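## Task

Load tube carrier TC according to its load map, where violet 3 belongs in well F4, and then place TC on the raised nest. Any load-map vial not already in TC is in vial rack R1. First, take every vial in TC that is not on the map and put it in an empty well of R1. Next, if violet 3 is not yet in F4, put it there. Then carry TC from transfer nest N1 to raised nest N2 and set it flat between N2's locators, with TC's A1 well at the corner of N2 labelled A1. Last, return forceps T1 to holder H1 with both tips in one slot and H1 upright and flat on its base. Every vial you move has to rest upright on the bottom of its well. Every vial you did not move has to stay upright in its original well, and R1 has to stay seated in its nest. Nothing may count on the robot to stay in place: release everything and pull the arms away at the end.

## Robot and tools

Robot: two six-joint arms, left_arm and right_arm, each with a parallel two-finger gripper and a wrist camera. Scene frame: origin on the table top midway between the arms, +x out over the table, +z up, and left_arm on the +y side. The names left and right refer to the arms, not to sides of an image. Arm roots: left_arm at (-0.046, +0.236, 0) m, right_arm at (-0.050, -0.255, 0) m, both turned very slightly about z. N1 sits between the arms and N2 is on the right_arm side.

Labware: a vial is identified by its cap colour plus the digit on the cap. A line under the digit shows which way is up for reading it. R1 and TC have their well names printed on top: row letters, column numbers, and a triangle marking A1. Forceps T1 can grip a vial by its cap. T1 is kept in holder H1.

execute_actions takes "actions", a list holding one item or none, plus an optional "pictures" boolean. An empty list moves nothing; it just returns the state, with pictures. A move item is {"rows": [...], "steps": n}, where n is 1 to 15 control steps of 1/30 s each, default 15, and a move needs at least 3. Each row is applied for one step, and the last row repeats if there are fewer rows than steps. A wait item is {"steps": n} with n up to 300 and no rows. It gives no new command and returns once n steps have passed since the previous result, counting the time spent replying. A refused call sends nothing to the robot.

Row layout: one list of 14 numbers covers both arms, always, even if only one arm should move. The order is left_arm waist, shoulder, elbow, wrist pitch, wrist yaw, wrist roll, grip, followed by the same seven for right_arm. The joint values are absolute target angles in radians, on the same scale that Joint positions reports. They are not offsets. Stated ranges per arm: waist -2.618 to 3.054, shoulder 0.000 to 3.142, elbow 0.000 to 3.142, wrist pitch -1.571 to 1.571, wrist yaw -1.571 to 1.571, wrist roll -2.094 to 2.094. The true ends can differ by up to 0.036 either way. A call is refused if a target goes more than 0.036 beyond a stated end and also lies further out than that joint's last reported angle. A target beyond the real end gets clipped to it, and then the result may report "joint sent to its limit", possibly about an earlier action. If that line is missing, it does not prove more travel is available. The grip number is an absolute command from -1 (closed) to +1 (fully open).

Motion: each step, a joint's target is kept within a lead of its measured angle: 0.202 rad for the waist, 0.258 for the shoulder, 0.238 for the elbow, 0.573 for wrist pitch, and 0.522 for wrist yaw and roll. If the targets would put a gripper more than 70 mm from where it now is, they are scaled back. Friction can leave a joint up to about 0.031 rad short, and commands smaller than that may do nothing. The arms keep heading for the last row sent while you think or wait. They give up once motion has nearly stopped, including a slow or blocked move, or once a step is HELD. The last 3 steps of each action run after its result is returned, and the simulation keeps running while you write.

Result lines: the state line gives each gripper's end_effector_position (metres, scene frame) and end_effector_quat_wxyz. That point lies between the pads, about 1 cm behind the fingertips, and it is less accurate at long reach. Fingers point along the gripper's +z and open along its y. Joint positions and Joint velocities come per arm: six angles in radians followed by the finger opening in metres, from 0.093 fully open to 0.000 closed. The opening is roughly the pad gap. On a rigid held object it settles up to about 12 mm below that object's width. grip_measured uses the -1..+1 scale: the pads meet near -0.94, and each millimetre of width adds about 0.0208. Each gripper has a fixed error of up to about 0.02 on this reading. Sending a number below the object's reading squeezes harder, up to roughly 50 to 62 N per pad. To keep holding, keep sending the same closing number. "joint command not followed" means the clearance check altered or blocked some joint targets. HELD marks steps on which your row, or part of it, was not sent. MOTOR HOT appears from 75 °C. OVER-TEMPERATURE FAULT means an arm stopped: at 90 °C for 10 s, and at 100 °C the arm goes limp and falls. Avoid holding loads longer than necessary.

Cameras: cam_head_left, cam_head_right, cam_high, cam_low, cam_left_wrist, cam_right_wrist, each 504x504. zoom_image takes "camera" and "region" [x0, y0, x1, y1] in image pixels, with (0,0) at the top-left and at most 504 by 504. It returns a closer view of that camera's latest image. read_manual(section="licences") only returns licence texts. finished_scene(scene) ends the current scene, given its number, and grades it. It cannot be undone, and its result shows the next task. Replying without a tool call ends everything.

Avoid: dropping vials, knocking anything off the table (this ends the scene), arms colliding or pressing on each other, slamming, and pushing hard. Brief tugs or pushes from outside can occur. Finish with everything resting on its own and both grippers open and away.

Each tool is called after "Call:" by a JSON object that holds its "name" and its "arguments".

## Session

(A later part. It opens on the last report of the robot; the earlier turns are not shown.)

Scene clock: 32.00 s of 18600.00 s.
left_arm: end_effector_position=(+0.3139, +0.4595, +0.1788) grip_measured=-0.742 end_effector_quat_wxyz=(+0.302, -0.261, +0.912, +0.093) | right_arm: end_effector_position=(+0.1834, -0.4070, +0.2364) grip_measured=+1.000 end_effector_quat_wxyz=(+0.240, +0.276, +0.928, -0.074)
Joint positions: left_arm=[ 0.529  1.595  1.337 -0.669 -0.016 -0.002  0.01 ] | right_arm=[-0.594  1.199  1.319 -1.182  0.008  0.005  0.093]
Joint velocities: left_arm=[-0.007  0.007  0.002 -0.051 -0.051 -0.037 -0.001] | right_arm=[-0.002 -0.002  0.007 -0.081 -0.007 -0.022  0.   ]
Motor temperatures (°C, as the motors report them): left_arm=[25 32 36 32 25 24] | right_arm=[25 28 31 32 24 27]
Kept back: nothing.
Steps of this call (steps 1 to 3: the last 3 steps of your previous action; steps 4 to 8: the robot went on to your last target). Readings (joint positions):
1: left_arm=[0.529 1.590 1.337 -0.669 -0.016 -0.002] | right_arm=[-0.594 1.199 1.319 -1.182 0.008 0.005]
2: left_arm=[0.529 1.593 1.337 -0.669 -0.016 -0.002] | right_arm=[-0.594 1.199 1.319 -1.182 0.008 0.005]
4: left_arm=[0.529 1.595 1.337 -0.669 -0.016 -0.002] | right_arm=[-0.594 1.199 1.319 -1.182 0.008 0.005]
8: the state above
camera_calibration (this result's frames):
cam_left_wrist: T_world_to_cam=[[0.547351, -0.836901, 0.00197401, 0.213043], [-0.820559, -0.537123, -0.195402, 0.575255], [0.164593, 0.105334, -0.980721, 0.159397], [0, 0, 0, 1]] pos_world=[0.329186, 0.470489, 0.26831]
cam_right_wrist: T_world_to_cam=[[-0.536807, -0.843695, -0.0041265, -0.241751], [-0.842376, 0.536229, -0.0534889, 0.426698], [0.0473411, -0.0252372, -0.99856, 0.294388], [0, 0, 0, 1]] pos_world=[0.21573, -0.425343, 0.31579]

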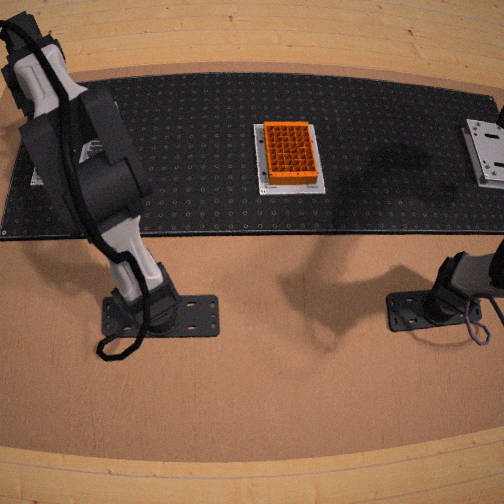

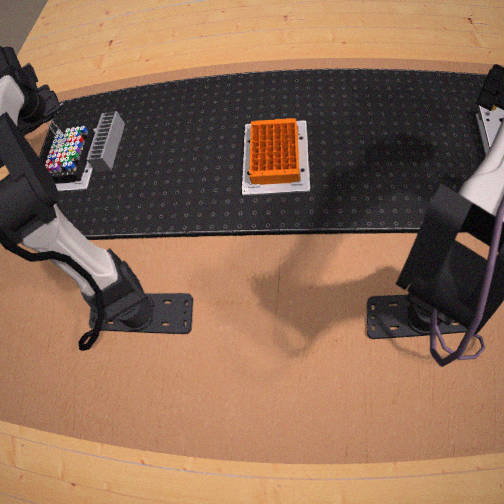

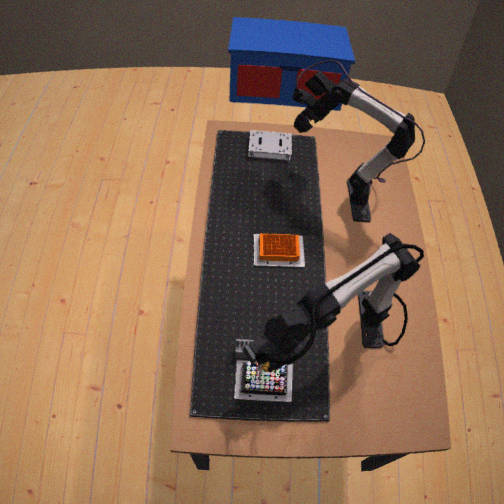

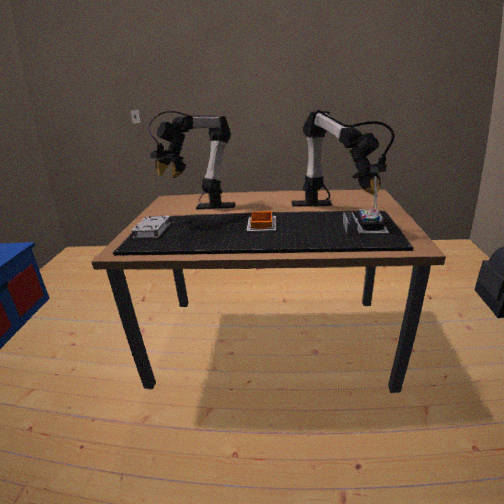

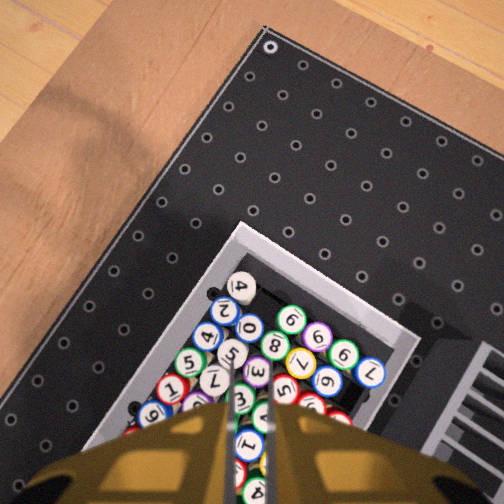

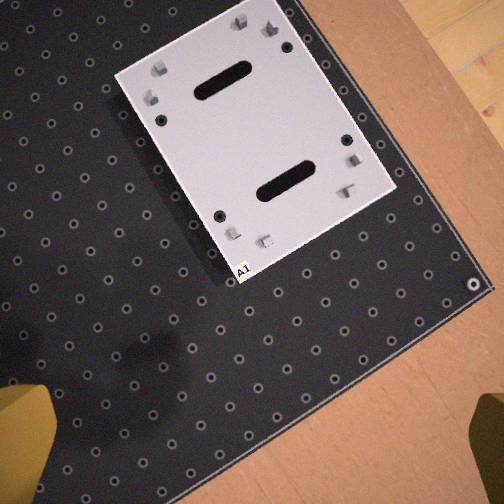

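Need ~2.7 mm right and ~1.5 mm inward.

Call:
{"name": "execute_actions", "arguments": {"actions": [{"rows":[[0.535,1.606,1.35,-0.676,0,0,-0.745,-0.6,1.2,1.3,-1.2,0,0,1],[0.535,1.606,1.35,-0.682,0.006,0,-0.745,-0.6,1.2,1.3,-1.2,0,0,1],[0.535,1.612,1.35,-0.682,0.006,0,-0.745,-0.6,1.2,1.3,-1.2,0,0,1],[0.535,1.618,1.35,-0.682,0.006,0,-0.745,-0.6,1.2,1.3,-1.2,0,0,1],[0.535,1.624,1.35,-0.682,0.006,0,-0.745,-0.6,1.2,1.3,-1.2,0,0,1]]}], "pictures": true}}

Call:
{"name": "zoom_image", "arguments": {"camera": "cam_left_wrist", "region": [160,250,340,430]}}

Scene clock: 32.57 s of 18600.00 s.
left_arm: end_effector_position=(+0.3150, +0.4577, +0.1721) grip_measured=-0.742 end_effector_quat_wxyz=(+0.295, -0.260, +0.916, +0.085) | right_arm: end_effector_position=(+0.1834, -0.4070, +0.2364) grip_measured=+1.000 end_effector_quat_wxyz=(+0.240, +0.276, +0.928, -0.074)
Joint positions: left_arm=[ 0.529  1.61   1.337 -0.673 -0.004 -0.002  0.01 ] | right_arm=[-0.594  1.199  1.319 -1.182  0.008  0.005  0.093]
Joint velocities: left_arm=[-0.012 -0.002 -0.002 -0.037  0.037 -0.007 -0.   ] | right_arm=[-0.012 -0.007 -0.002  0.007  0.051  0.066  0.   ]
Motor temperatures (°C, as the motors report them): left_arm=[25 32 36 32 25 24] | right_arm=[25 28 31 32 24 27]
Steps of this call (steps 1 to 5: the robot went on to your last target; steps 6 to 17: the first 12 steps of this action). Readings (joint positions):
6: left_arm=[0.529 1.595 1.337 -0.669 -0.015 -0.002] | right_arm=[-0.594 1.199 1.319 -1.182 0.008 0.005]
7: left_arm=[0.529 1.595 1.337 -0.670 -0.013 -0.002] | right_arm=[-0.594 1.199 1.319 -1.182 0.008 0.005]
9: left_arm=[0.529 1.595 1.337 -0.671 -0.009 -0.002] | right_arm=[-0.594 1.199 1.319 -1.182 0.008 0.005]
13: left_arm=[0.529 1.604 1.337 -0.672 -0.005 -0.002] | right_arm=[-0.594 1.199 1.319 -1.182 0.008 0.005]
17: the state above
camera_calibration (this result's frames):
cam_left_wrist: T_world_to_cam=[[0.541175, -0.84083, 0.0116163, 0.21302], [-0.826648, -0.53448, -0.176024, 0.571299], [0.154215, 0.0856574, -0.984317, 0.165734], [0, 0, 0, 1]] pos_world=[0.331424, 0.470265, 0.261223]
cam_right_wrist: T_world_to_cam=[[-0.536807, -0.843695, -0.0041265, -0.241751], [-0.842376, 0.536229, -0.0534889, 0.426698], [0.0473411, -0.0252372, -0.99856, 0.294388], [0, 0, 0, 1]] pos_world=[0.21573, -0.425343, 0.31579]

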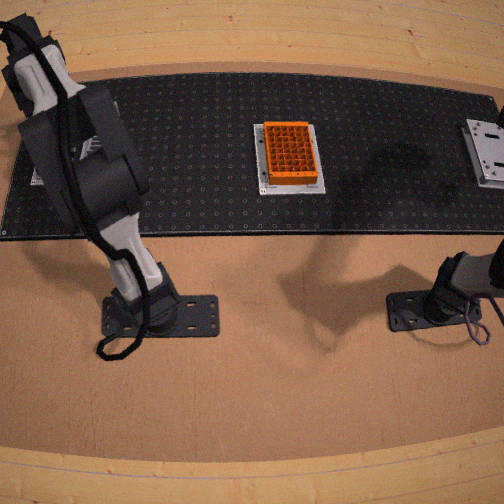

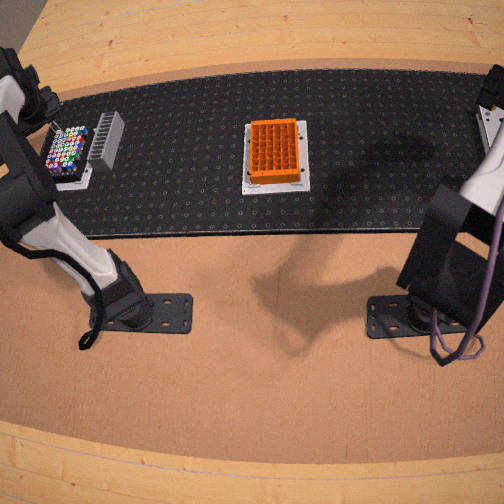

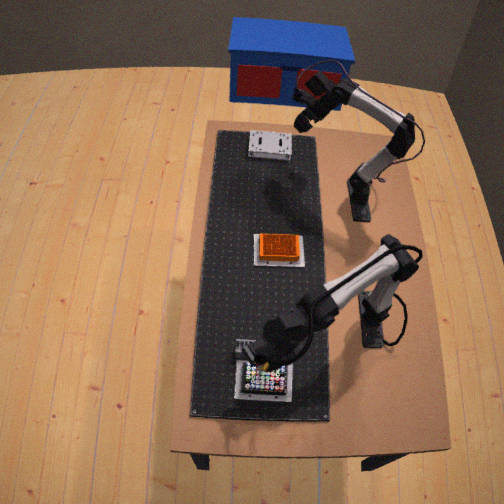

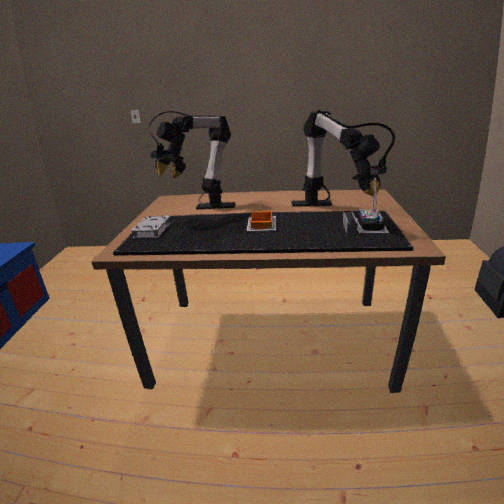

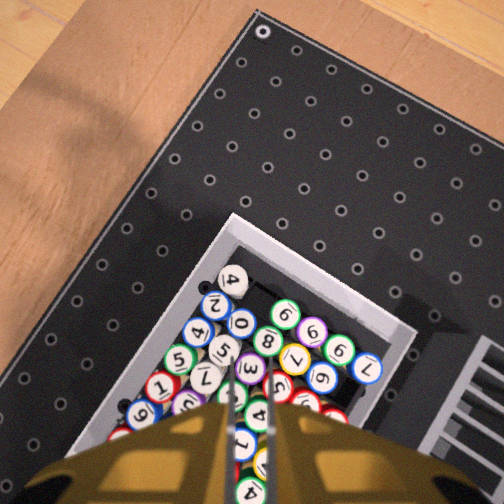

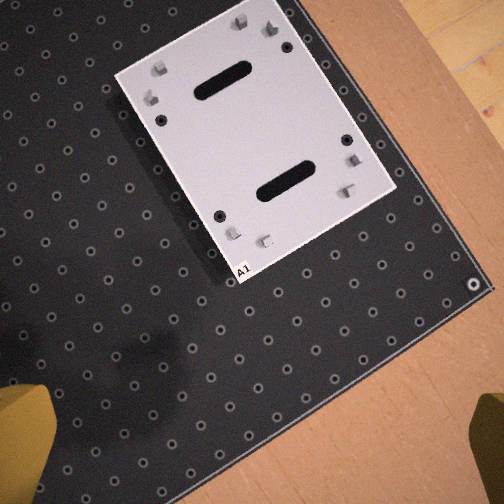

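Region (160, 250, 340, 430) of cam_left_wrist's 504x504 image, scaled by 2.800, with more detail than that image has.

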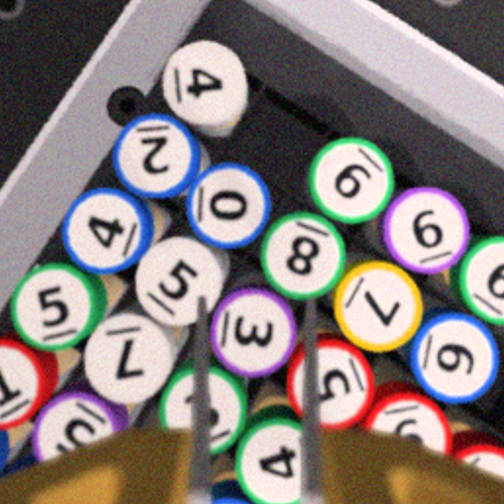

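Call:
{"name": "execute_actions", "arguments": {"actions": [{"rows":[[0.535,1.63,1.35,-0.675,0,0,-0.745,-0.6,1.2,1.3,-1.2,0,0,1],[0.535,1.635,1.35,-0.675,0,0,-0.745,-0.6,1.2,1.3,-1.2,0,0,1],[0.535,1.64,1.35,-0.675,0,0,-0.745,-0.6,1.2,1.3,-1.2,0,0,1],[0.535,1.645,1.35,-0.675,0,0,-0.745,-0.6,1.2,1.3,-1.2,0,0,1],[0.535,1.648,1.35,-0.675,0,0,-0.745,-0.6,1.2,1.3,-1.2,0,0,1]]}], "pictures": true}}

Call:
{"name": "zoom_image", "arguments": {"camera": "cam_left_wrist", "region": [160,250,340,430]}}

Scene clock: 33.10 s of 18600.00 s.
left_arm: end_effector_position=(+0.3162, +0.4583, +0.1619) grip_measured=-0.742 end_effector_quat_wxyz=(+0.283, -0.261, +0.919, +0.081) | right_arm: end_effector_position=(+0.1834, -0.4070, +0.2364) grip_measured=+1.000 end_effector_quat_wxyz=(+0.240, +0.276, +0.928, -0.074)
Joint positions: left_arm=[ 0.529  1.635  1.337 -0.674 -0.003 -0.002  0.01 ] | right_arm=[-0.594  1.199  1.319 -1.182  0.008  0.005  0.093]
Joint velocities: left_arm=[-0.012 -0.007  0.002 -0.007 -0.022  0.022 -0.001] | right_arm=[ 0.002  0.002 -0.002  0.037  0.022 -0.051  0.   ]
Motor temperatures (°C, as the motors report them): left_arm=[25 32 36 32 25 24] | right_arm=[25 28 31 32 24 27]
Steps of this call (steps 1 to 3: the last 3 steps of your previous action; step 4: the robot went on to your last target; steps 5 to 16: the first 12 steps of this action). Readings (joint positions):
5: left_arm=[0.529 1.610 1.337 -0.674 -0.003 -0.002] | right_arm=[-0.594 1.199 1.319 -1.182 0.008 0.005]
6: left_arm=[0.529 1.610 1.337 -0.674 -0.003 -0.002] | right_arm=[-0.594 1.199 1.319 -1.182 0.008 0.005]
8: left_arm=[0.529 1.614 1.337 -0.674 -0.003 -0.002] | right_arm=[-0.594 1.199 1.319 -1.182 0.008 0.005]
12: left_arm=[0.529 1.631 1.337 -0.674 -0.003 -0.002] | right_arm=[-0.594 1.199 1.319 -1.182 0.008 0.005]
16: the state above
camera_calibration (this result's frames):
cam_left_wrist: T_world_to_cam=[[0.541057, -0.840905, 0.011679, 0.213044], [-0.83039, -0.536386, -0.150802, 0.568719], [0.133075, 0.0718944, -0.988495, 0.169093], [0, 0, 0, 1]] pos_world=[0.334488, 0.472046, 0.250423]
cam_right_wrist: T_world_to_cam=[[-0.536807, -0.843695, -0.0041265, -0.241751], [-0.842376, 0.536229, -0.0534889, 0.426698], [0.0473411, -0.0252372, -0.99856, 0.294388], [0, 0, 0, 1]] pos_world=[0.21573, -0.425343, 0.31579]

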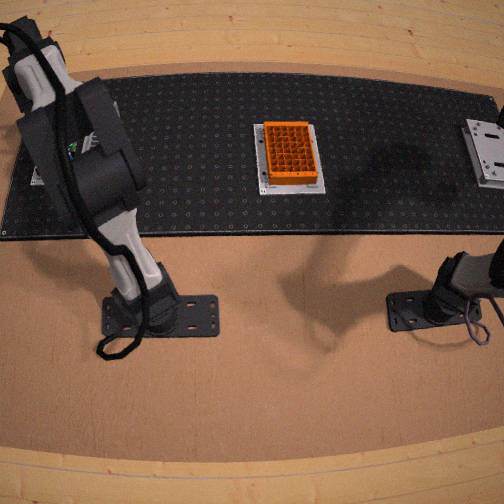

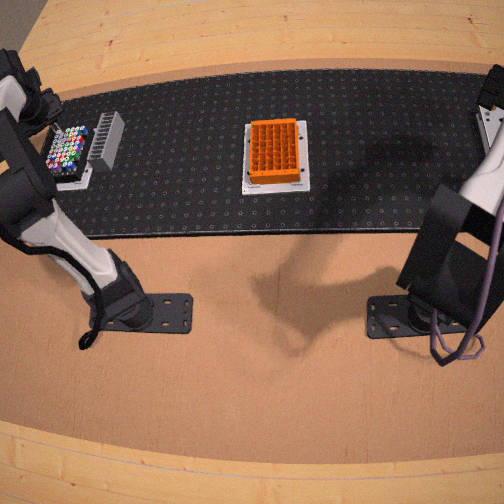

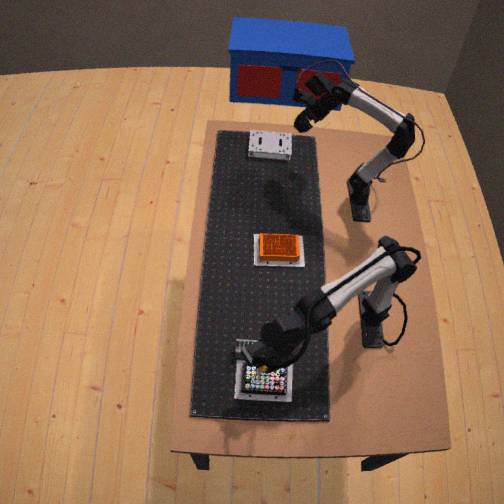

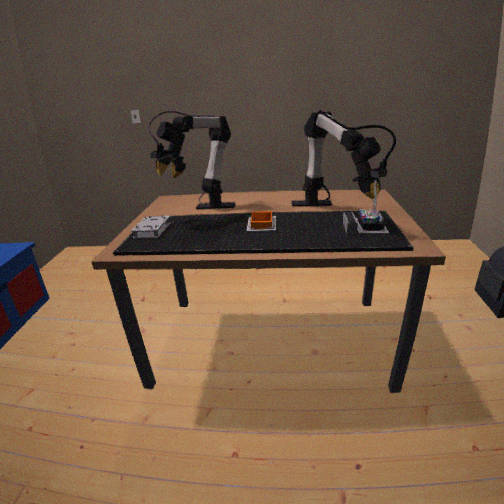

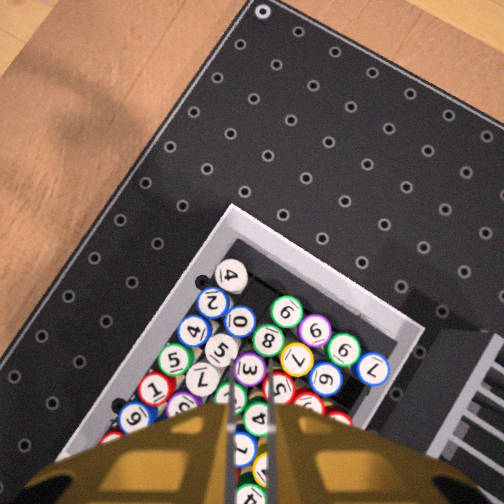

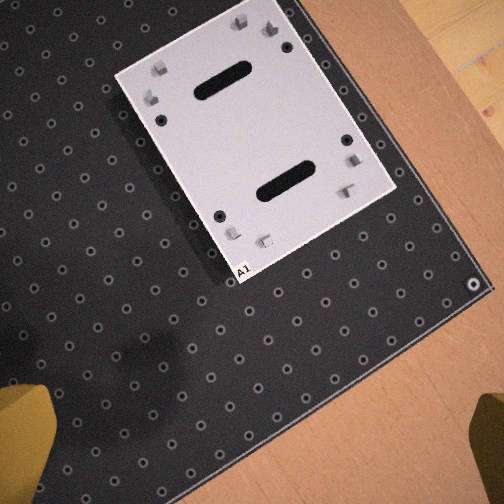

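Region (160, 250, 340, 430) of cam_left_wrist's 504x504 image, scaled by 2.800, with more detail than that image has.

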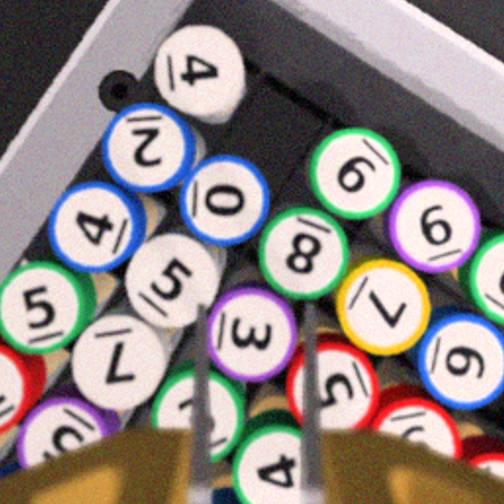

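Call:
{"name": "execute_actions", "arguments": {"actions": [{"rows":[[0.535,1.6,1.35,-0.675,0,0,-0.75,-0.6,1.2,1.3,-1.2,0,0,1],[0.535,1.6,1.35,-0.675,0,0,-0.75,-0.6,1.2,1.3,-1.2,0,0,1],[0.535,1.6,1.35,-0.675,0,0,-0.75,-0.6,1.2,1.3,-1.2,0,0,1],[0.535,1.6,1.35,-0.675,0,0,-0.75,-0.6,1.2,1.3,-1.2,0,0,1],[0.535,1.6,1.35,-0.685,0,0,-0.75,-0.6,1.2,1.3,-1.2,0,0,1],[0.535,1.6,1.35,-0.694,0,0,-0.75,-0.6,1.2,1.3,-1.2,0,0,1]]}], "pictures": true}}

Call:
{"name": "zoom_image", "arguments": {"camera": "cam_left_wrist", "region": [160,250,340,430]}}

Scene clock: 33.70 s of 18600.00 s.
left_arm: end_effector_position=(+0.3143, +0.4571, +0.1646) grip_measured=-0.747 end_effector_quat_wxyz=(+0.284, -0.261, +0.919, +0.081) | right_arm: end_effector_position=(+0.1834, -0.4070, +0.2364) grip_measured=+1.000 end_effector_quat_wxyz=(+0.240, +0.276, +0.928, -0.074)
Joint positions: left_arm=[ 0.529  1.626  1.337 -0.682 -0.003 -0.002  0.009] | right_arm=[-0.594  1.199  1.319 -1.182  0.008  0.005  0.093]
Joint velocities: left_arm=[-0.002 -0.002 -0.022 -0.007 -0.037  0.007 -0.   ] | right_arm=[ 0.007 -0.002  0.002 -0.066  0.037  0.022  0.   ]
Motor temperatures (°C, as the motors report them): left_arm=[25 32 36 32 25 24] | right_arm=[25 28 31 32 24 27]
Steps of this call (steps 1 to 3: the last 3 steps of your previous action; steps 4 to 6: the robot went on to your last target; steps 7 to 18: the first 12 steps of this action). Readings (joint positions):
7: left_arm=[0.529 1.634 1.337 -0.674 -0.003 -0.002] | right_arm=[-0.594 1.199 1.319 -1.182 0.008 0.005]
8: left_arm=[0.529 1.633 1.337 -0.674 -0.003 -0.002] | right_arm=[-0.594 1.199 1.319 -1.182 0.008 0.005]
10: left_arm=[0.529 1.629 1.337 -0.674 -0.003 -0.002] | right_arm=[-0.594 1.199 1.319 -1.182 0.008 0.005]
14: left_arm=[0.529 1.626 1.337 -0.678 -0.003 -0.002] | right_arm=[-0.594 1.199 1.319 -1.182 0.008 0.005]
18: the state above
camera_calibration (this result's frames):
cam_left_wrist: T_world_to_cam=[[0.541046, -0.840912, 0.0117041, 0.213063], [-0.830243, -0.536296, -0.151933, 0.567096], [0.134039, 0.0724854, -0.988321, 0.171494], [0, 0, 0, 1]] pos_world=[0.332564, 0.470867, 0.253158]
cam_right_wrist: T_world_to_cam=[[-0.536807, -0.843695, -0.0041265, -0.241751], [-0.842376, 0.536229, -0.0534889, 0.426698], [0.0473411, -0.0252372, -0.99856, 0.294388], [0, 0, 0, 1]] pos_world=[0.21573, -0.425343, 0.31579]

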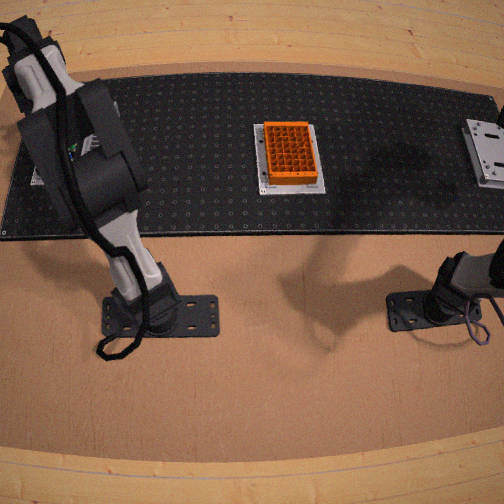

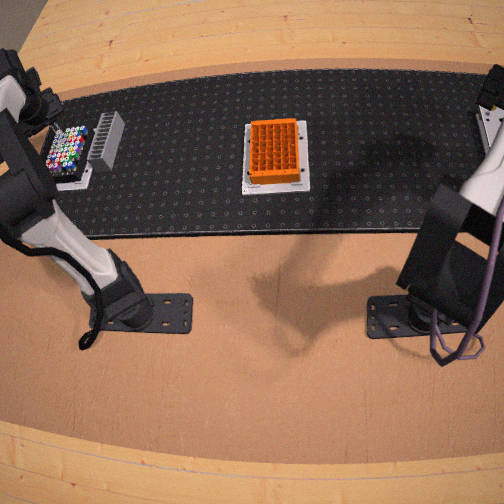

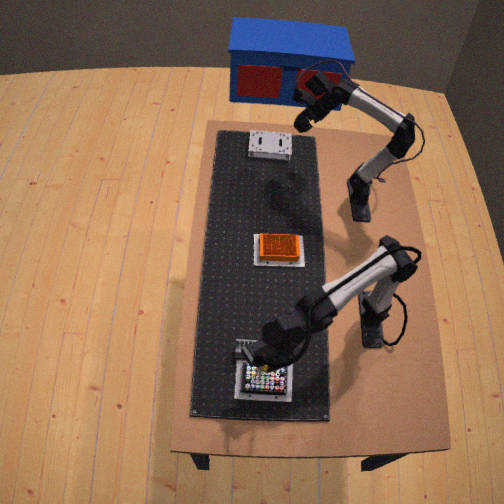

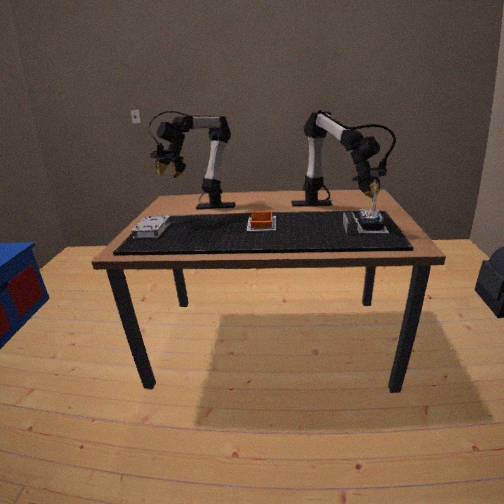

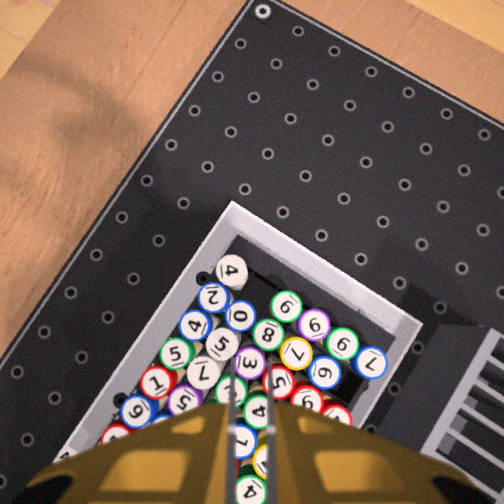

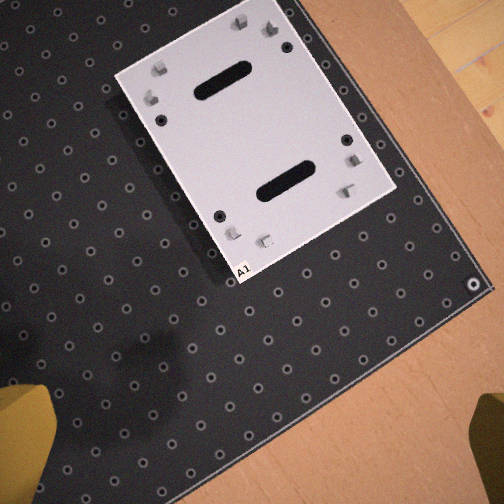

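Region (160, 250, 340, 430) of cam_left_wrist's 504x504 image, scaled by 2.800, with more detail than that image has.

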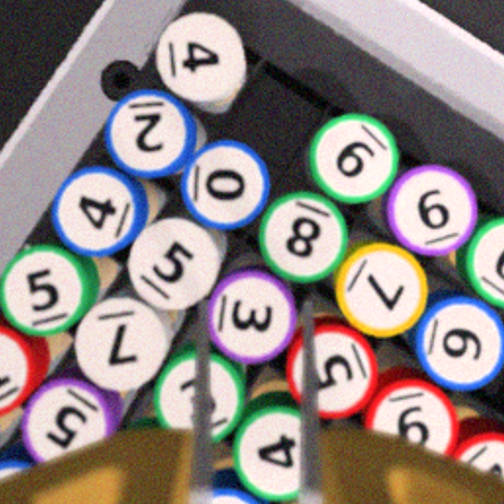

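Call:
{"name": "execute_actions", "arguments": {"actions": [{"rows":[[0.535,1.62,1.35,-0.685,-0.016,0,-0.75,-0.6,1.2,1.3,-1.2,0,0,1],[0.535,1.62,1.35,-0.685,-0.016,0,-0.75,-0.6,1.2,1.3,-1.2,0,0,1],[0.535,1.64,1.35,-0.685,-0.016,0,-0.75,-0.6,1.2,1.3,-1.2,0,0,1],[0.535,1.645,1.35,-0.685,-0.016,0,-0.75,-0.6,1.2,1.3,-1.2,0,0,1],[0.535,1.65,1.35,-0.685,-0.016,0,-0.75,-0.6,1.2,1.3,-1.2,0,0,1],[0.535,1.655,1.35,-0.685,-0.016,0,-0.75,-0.6,1.2,1.3,-1.2,0,0,1],[0.535,1.66,1.35,-0.685,-0.016,0,-0.75,-0.6,1.2,1.3,-1.2,0,0,1]]}], "pictures": true}}

Call:
{"name": "zoom_image", "arguments": {"camera": "cam_left_wrist", "region": [160,250,340,430]}}

Scene clock: 34.23 s of 18600.00 s.
left_arm: end_effector_position=(+0.3145, +0.4580, +0.1561) grip_measured=-0.747 end_effector_quat_wxyz=(+0.273, -0.262, +0.922, +0.080) | right_arm: end_effector_position=(+0.1834, -0.4070, +0.2364) grip_measured=+1.000 end_effector_quat_wxyz=(+0.240, +0.276, +0.928, -0.074)
Joint positions: left_arm=[ 0.529  1.646  1.337 -0.684 -0.007 -0.002  0.009] | right_arm=[-0.594  1.199  1.319 -1.182  0.008  0.005  0.093]
Joint velocities: left_arm=[ 0.012  0.051 -0.017 -0.022 -0.037 -0.051 -0.001] | right_arm=[-0.002  0.002 -0.002 -0.037  0.037 -0.022  0.   ]
Motor temperatures (°C, as the motors report them): left_arm=[25 32 36 32 25 24] | right_arm=[25 28 31 32 24 27]
Steps of this call (steps 1 to 3: the last 3 steps of your previous action; step 4: the robot went on to your last target; steps 5 to 16: the first 12 steps of this action). Readings (joint positions):
5: left_arm=[0.529 1.626 1.337 -0.684 -0.004 -0.002] | right_arm=[-0.594 1.199 1.319 -1.182 0.008 0.005]
6: left_arm=[0.529 1.626 1.337 -0.684 -0.004 -0.002] | right_arm=[-0.594 1.199 1.319 -1.182 0.008 0.005]
8: left_arm=[0.529 1.626 1.337 -0.684 -0.005 -0.002] | right_arm=[-0.594 1.199 1.319 -1.182 0.008 0.005]
12: left_arm=[0.529 1.633 1.337 -0.684 -0.006 -0.002] | right_arm=[-0.594 1.199 1.319 -1.182 0.008 0.005]
16: the state above
camera_calibration (this result's frames):
cam_left_wrist: T_world_to_cam=[[0.543027, -0.839677, 0.00802109, 0.213176], [-0.831998, -0.539304, -0.130113, 0.56499], [0.113578, 0.0639811, -0.991467, 0.173806], [0, 0, 0, 1]] pos_world=[0.33457, 0.47258, 0.244125]
cam_right_wrist: T_world_to_cam=[[-0.536807, -0.843695, -0.0041265, -0.241751], [-0.842376, 0.536229, -0.0534889, 0.426698], [0.0473411, -0.0252372, -0.99856, 0.294388], [0, 0, 0, 1]] pos_world=[0.21573, -0.425343, 0.31579]

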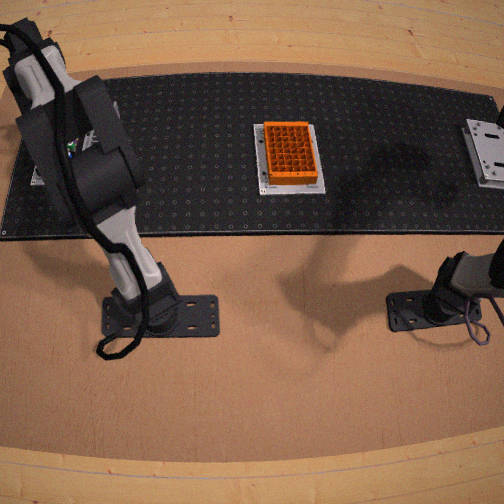

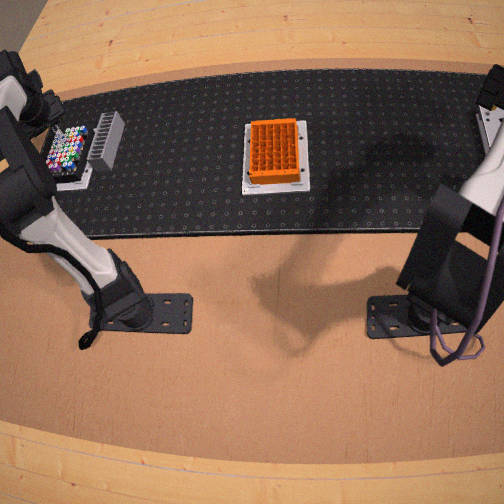

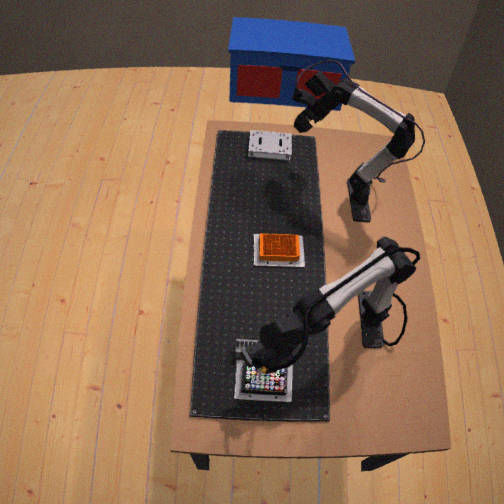

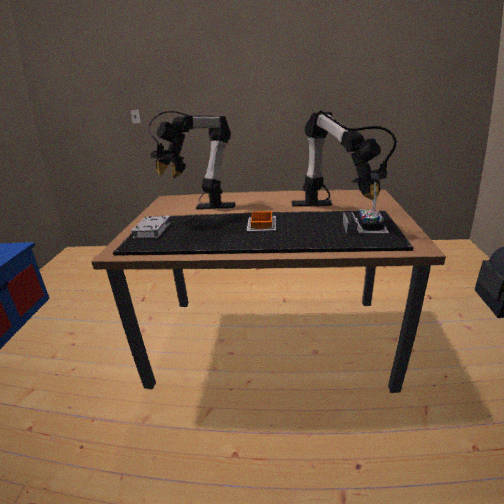

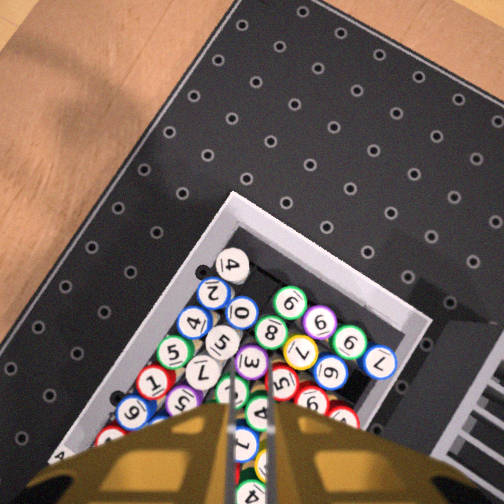

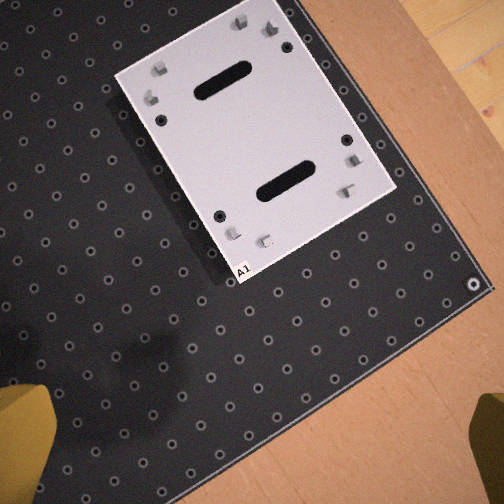

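Region (160, 250, 340, 430) of cam_left_wrist's 504x504 image, scaled by 2.800, with more detail than that image has.

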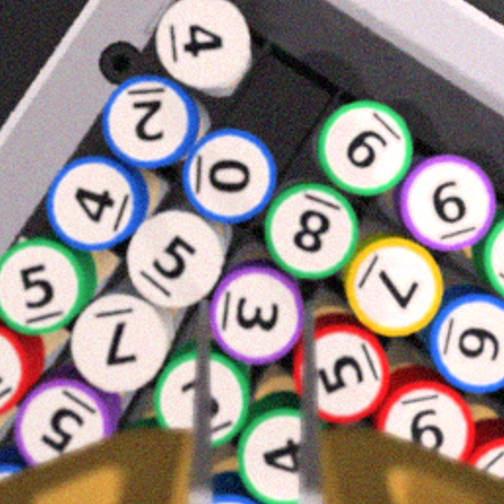

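Good. Close and lift.

Call:
{"name": "execute_actions", "arguments": {"actions": [{"rows":[[0.535,1.655,1.35,-0.685,-0.012,0,-0.8,-0.6,1.2,1.3,-1.2,0,0,1],[0.535,1.655,1.35,-0.685,-0.012,0,-0.86,-0.6,1.2,1.3,-1.2,0,0,1],[0.535,1.655,1.35,-0.685,-0.012,0,-0.86,-0.6,1.2,1.3,-1.2,0,0,1],[0.535,1.655,1.35,-0.685,-0.012,0,-0.86,-0.6,1.2,1.3,-1.2,0,0,1],[0.535,1.655,1.35,-0.685,-0.012,0,-0.86,-0.6,1.2,1.3,-1.2,0,0,1],[0.535,1.655,1.35,-0.685,-0.012,0,-0.86,-0.6,1.2,1.3,-1.2,0,0,1],[0.535,1.655,1.35,-0.685,-0.012,0,-0.86,-0.6,1.2,1.3,-1.2,0,0,1],[0.535,1.62,1.35,-0.685,-0.012,0,-0.86,-0.6,1.2,1.3,-1.2,0,0,1],[0.535,1.612,1.35,-0.69,-0.012,0,-0.86,-0.6,1.2,1.3,-1.2,0,0,1],[0.535,1.604,1.35,-0.694,-0.012,0,-0.86,-0.6,1.2,1.3,-1.2,0,0,1],[0.535,1.596,1.35,-0.697,-0.012,0,-0.86,-0.6,1.2,1.3,-1.2,0,0,1],[0.535,1.588,1.35,-0.70,-0.012,0,-0.86,-0.6,1.2,1.3,-1.2,0,0,1],[0.535,1.58,1.35,-0.703,-0.012,0,-0.86,-0.6,1.2,1.3,-1.2,0,0,1],[0.535,1.572,1.35,-0.706,-0.012,0,-0.86,-0.6,1.2,1.3,-1.2,0,0,1],[0.535,1.564,1.35,-0.709,-0.012,0,-0.86,-0.6,1.2,1.3,-1.2,0,0,1]]}]}}

Call:
{"name": "execute_actions", "arguments": {"actions": [{"rows":[[0.535,1.554,1.35,-0.71,-0.012,0,-0.86,-0.6,1.2,1.3,-1.2,0,0,1],[0.535,1.544,1.35,-0.71,-0.012,0,-0.86,-0.6,1.2,1.3,-1.2,0,0,1],[0.535,1.534,1.35,-0.71,-0.012,0,-0.86,-0.6,1.2,1.3,-1.2,0,0,1],[0.535,1.524,1.35,-0.71,-0.012,0,-0.86,-0.6,1.2,1.3,-1.2,0,0,1],[0.535,1.512,1.35,-0.71,-0.012,0,-0.86,-0.6,1.2,1.3,-1.2,0,0,1],[0.535,1.5,1.35,-0.71,-0.012,0,-0.86,-0.6,1.2,1.3,-1.2,0,0,1],[0.535,1.485,1.35,-0.71,-0.012,0,-0.86,-0.6,1.2,1.3,-1.2,0,0,1],[0.535,1.47,1.35,-0.71,-0.012,0,-0.86,-0.6,1.2,1.3,-1.2,0,0,1],[0.535,1.455,1.35,-0.71,-0.012,0,-0.86,-0.6,1.2,1.3,-1.2,0,0,1],[0.535,1.44,1.35,-0.71,-0.012,0,-0.86,-0.6,1.2,1.3,-1.2,0,0,1]]}], "pictures": true}}

Scene clock: 35.13 s of 18600.00 s.
left_arm: end_effector_position=(+0.3135, +0.4575, +0.1589) grip_measured=-0.849 end_effector_quat_wxyz=(+0.275, -0.262, +0.922, +0.081) | right_arm: end_effector_position=(+0.1834, -0.4070, +0.2364) grip_measured=+1.000 end_effector_quat_wxyz=(+0.240, +0.276, +0.928, -0.074)
Joint positions: left_arm=[ 0.529  1.638  1.337 -0.687 -0.007 -0.002  0.004] | right_arm=[-0.594  1.199  1.319 -1.182  0.008  0.005  0.093]
Joint velocities: left_arm=[ 0.007 -0.188  0.007 -0.095 -0.022 -0.007  0.001] | right_arm=[ 0.002 -0.012  0.002 -0.066  0.007 -0.022  0.   ]
Motor temperatures (°C, as the motors report them): left_arm=[25 32 36 32 25 24] | right_arm=[25 28 31 32 24 27]
Steps of this call (steps 1 to 3: the last 3 steps of your previous action; steps 4 to 15: the robot went on to your last target; steps 16 to 27: the first 12 steps of this action). Readings (joint positions):
16: left_arm=[0.529 1.648 1.337 -0.684 -0.007 -0.002] | right_arm=[-0.594 1.199 1.319 -1.182 0.008 0.005]
17: left_arm=[0.529 1.648 1.337 -0.684 -0.007 -0.002] | right_arm=[-0.594 1.199 1.319 -1.182 0.008 0.005]
19: left_arm=[0.529 1.648 1.337 -0.684 -0.007 -0.002] | right_arm=[-0.594 1.199 1.319 -1.182 0.008 0.005]
23: left_arm=[0.529 1.648 1.337 -0.684 -0.007 -0.002] | right_arm=[-0.594 1.199 1.319 -1.182 0.008 0.005]
27: the state above

Scene clock: 35.63 s of 18600.00 s.
left_arm: end_effector_position=(+0.3000, +0.4492, +0.2231) grip_measured=-0.849 end_effector_quat_wxyz=(+0.345, -0.255, +0.898, +0.100) | right_arm: end_effector_position=(+0.1834, -0.4070, +0.2364) grip_measured=+1.000 end_effector_quat_wxyz=(+0.240, +0.276, +0.928, -0.074)
Joint positions: left_arm=[ 0.529  1.47   1.337 -0.702 -0.007 -0.002  0.004] | right_arm=[-0.594  1.199  1.319 -1.182  0.008  0.005  0.093]
Joint velocities: left_arm=[-0.012 -0.33  -0.012 -0.022 -0.022  0.022  0.   ] | right_arm=[-0.002 -0.002 -0.017 -0.007 -0.007 -0.022  0.   ]
Motor temperatures (°C, as the motors report them): left_arm=[25 32 36 32 25 24] | right_arm=[25 28 31 32 24 27]
Steps of this call (steps 1 to 3: the last 3 steps of your previous action; steps 4 to 15: the first 12 steps of this action). Readings (joint positions):
4: left_arm=[0.529 1.601 1.337 -0.694 -0.007 -0.002] | right_arm=[-0.594 1.199 1.319 -1.182 0.008 0.005]
5: left_arm=[0.529 1.590 1.337 -0.696 -0.007 -0.002] | right_arm=[-0.594 1.199 1.319 -1.182 0.008 0.005]
7: left_arm=[0.529 1.569 1.337 -0.698 -0.007 -0.002] | right_arm=[-0.594 1.199 1.319 -1.182 0.008 0.005]
11: left_arm=[0.529 1.524 1.337 -0.701 -0.007 -0.002] | right_arm=[-0.594 1.199 1.319 -1.182 0.008 0.005]
15: the state above
camera_calibration (this result's frames):
cam_left_wrist: T_world_to_cam=[[0.541915, -0.840355, 0.0114416, 0.212991], [-0.804034, -0.52236, -0.284023, 0.575162], [0.244657, 0.144717, -0.958749, 0.159651], [0, 0, 0, 1]] pos_world=[0.307968, 0.456325, 0.313988]
cam_right_wrist: T_world_to_cam=[[-0.536807, -0.843695, -0.0041265, -0.241751], [-0.842376, 0.536229, -0.0534889, 0.426698], [0.0473411, -0.0252372, -0.99856, 0.294388], [0, 0, 0, 1]] pos_world=[0.21573, -0.425343, 0.31579]

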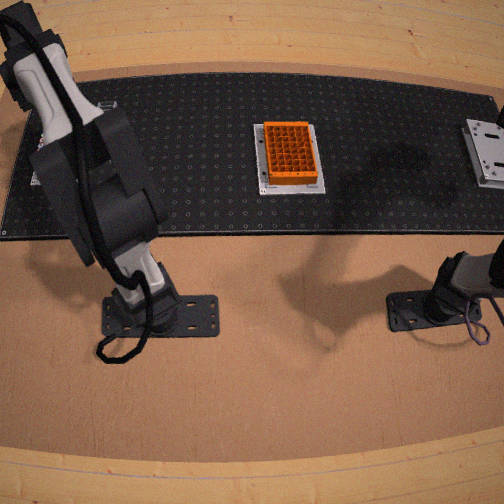

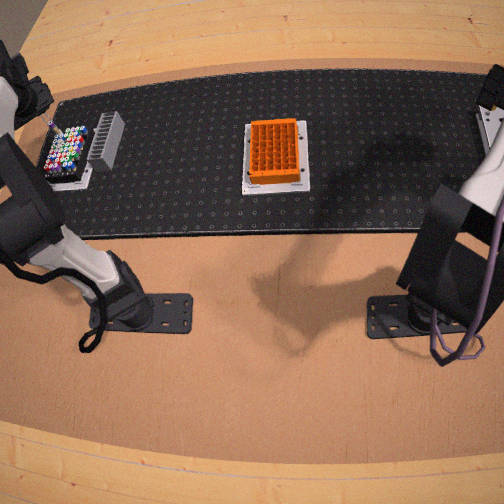

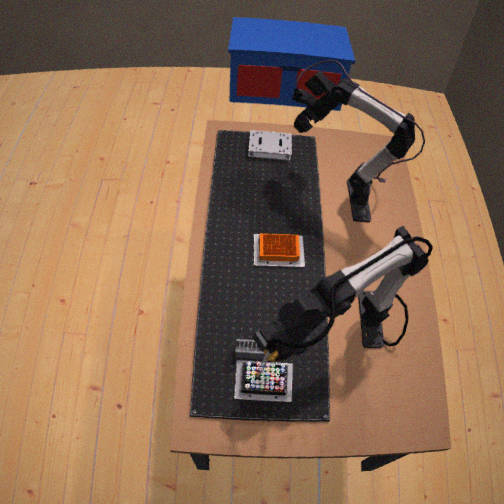

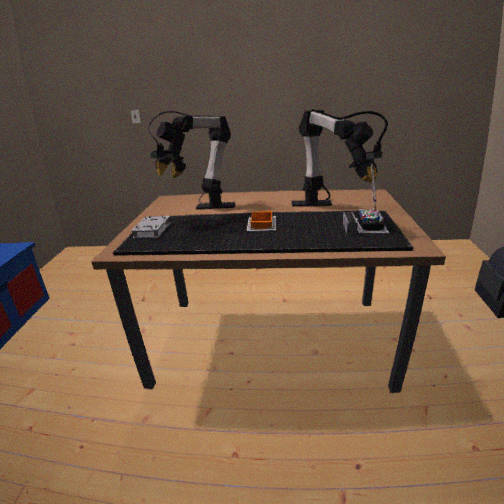

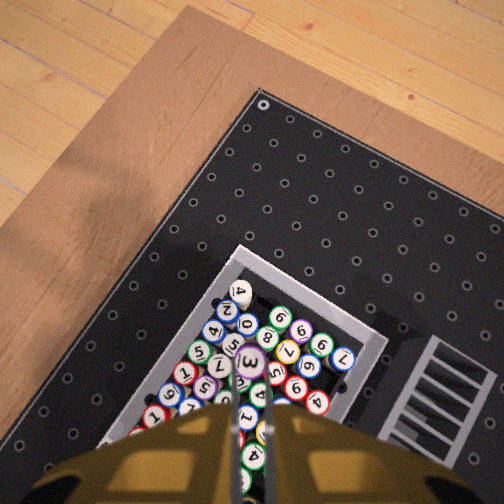

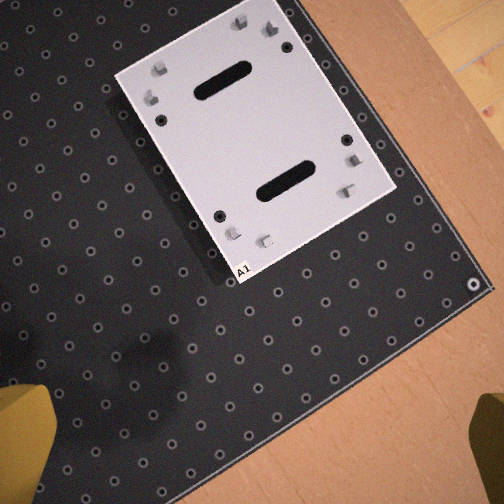

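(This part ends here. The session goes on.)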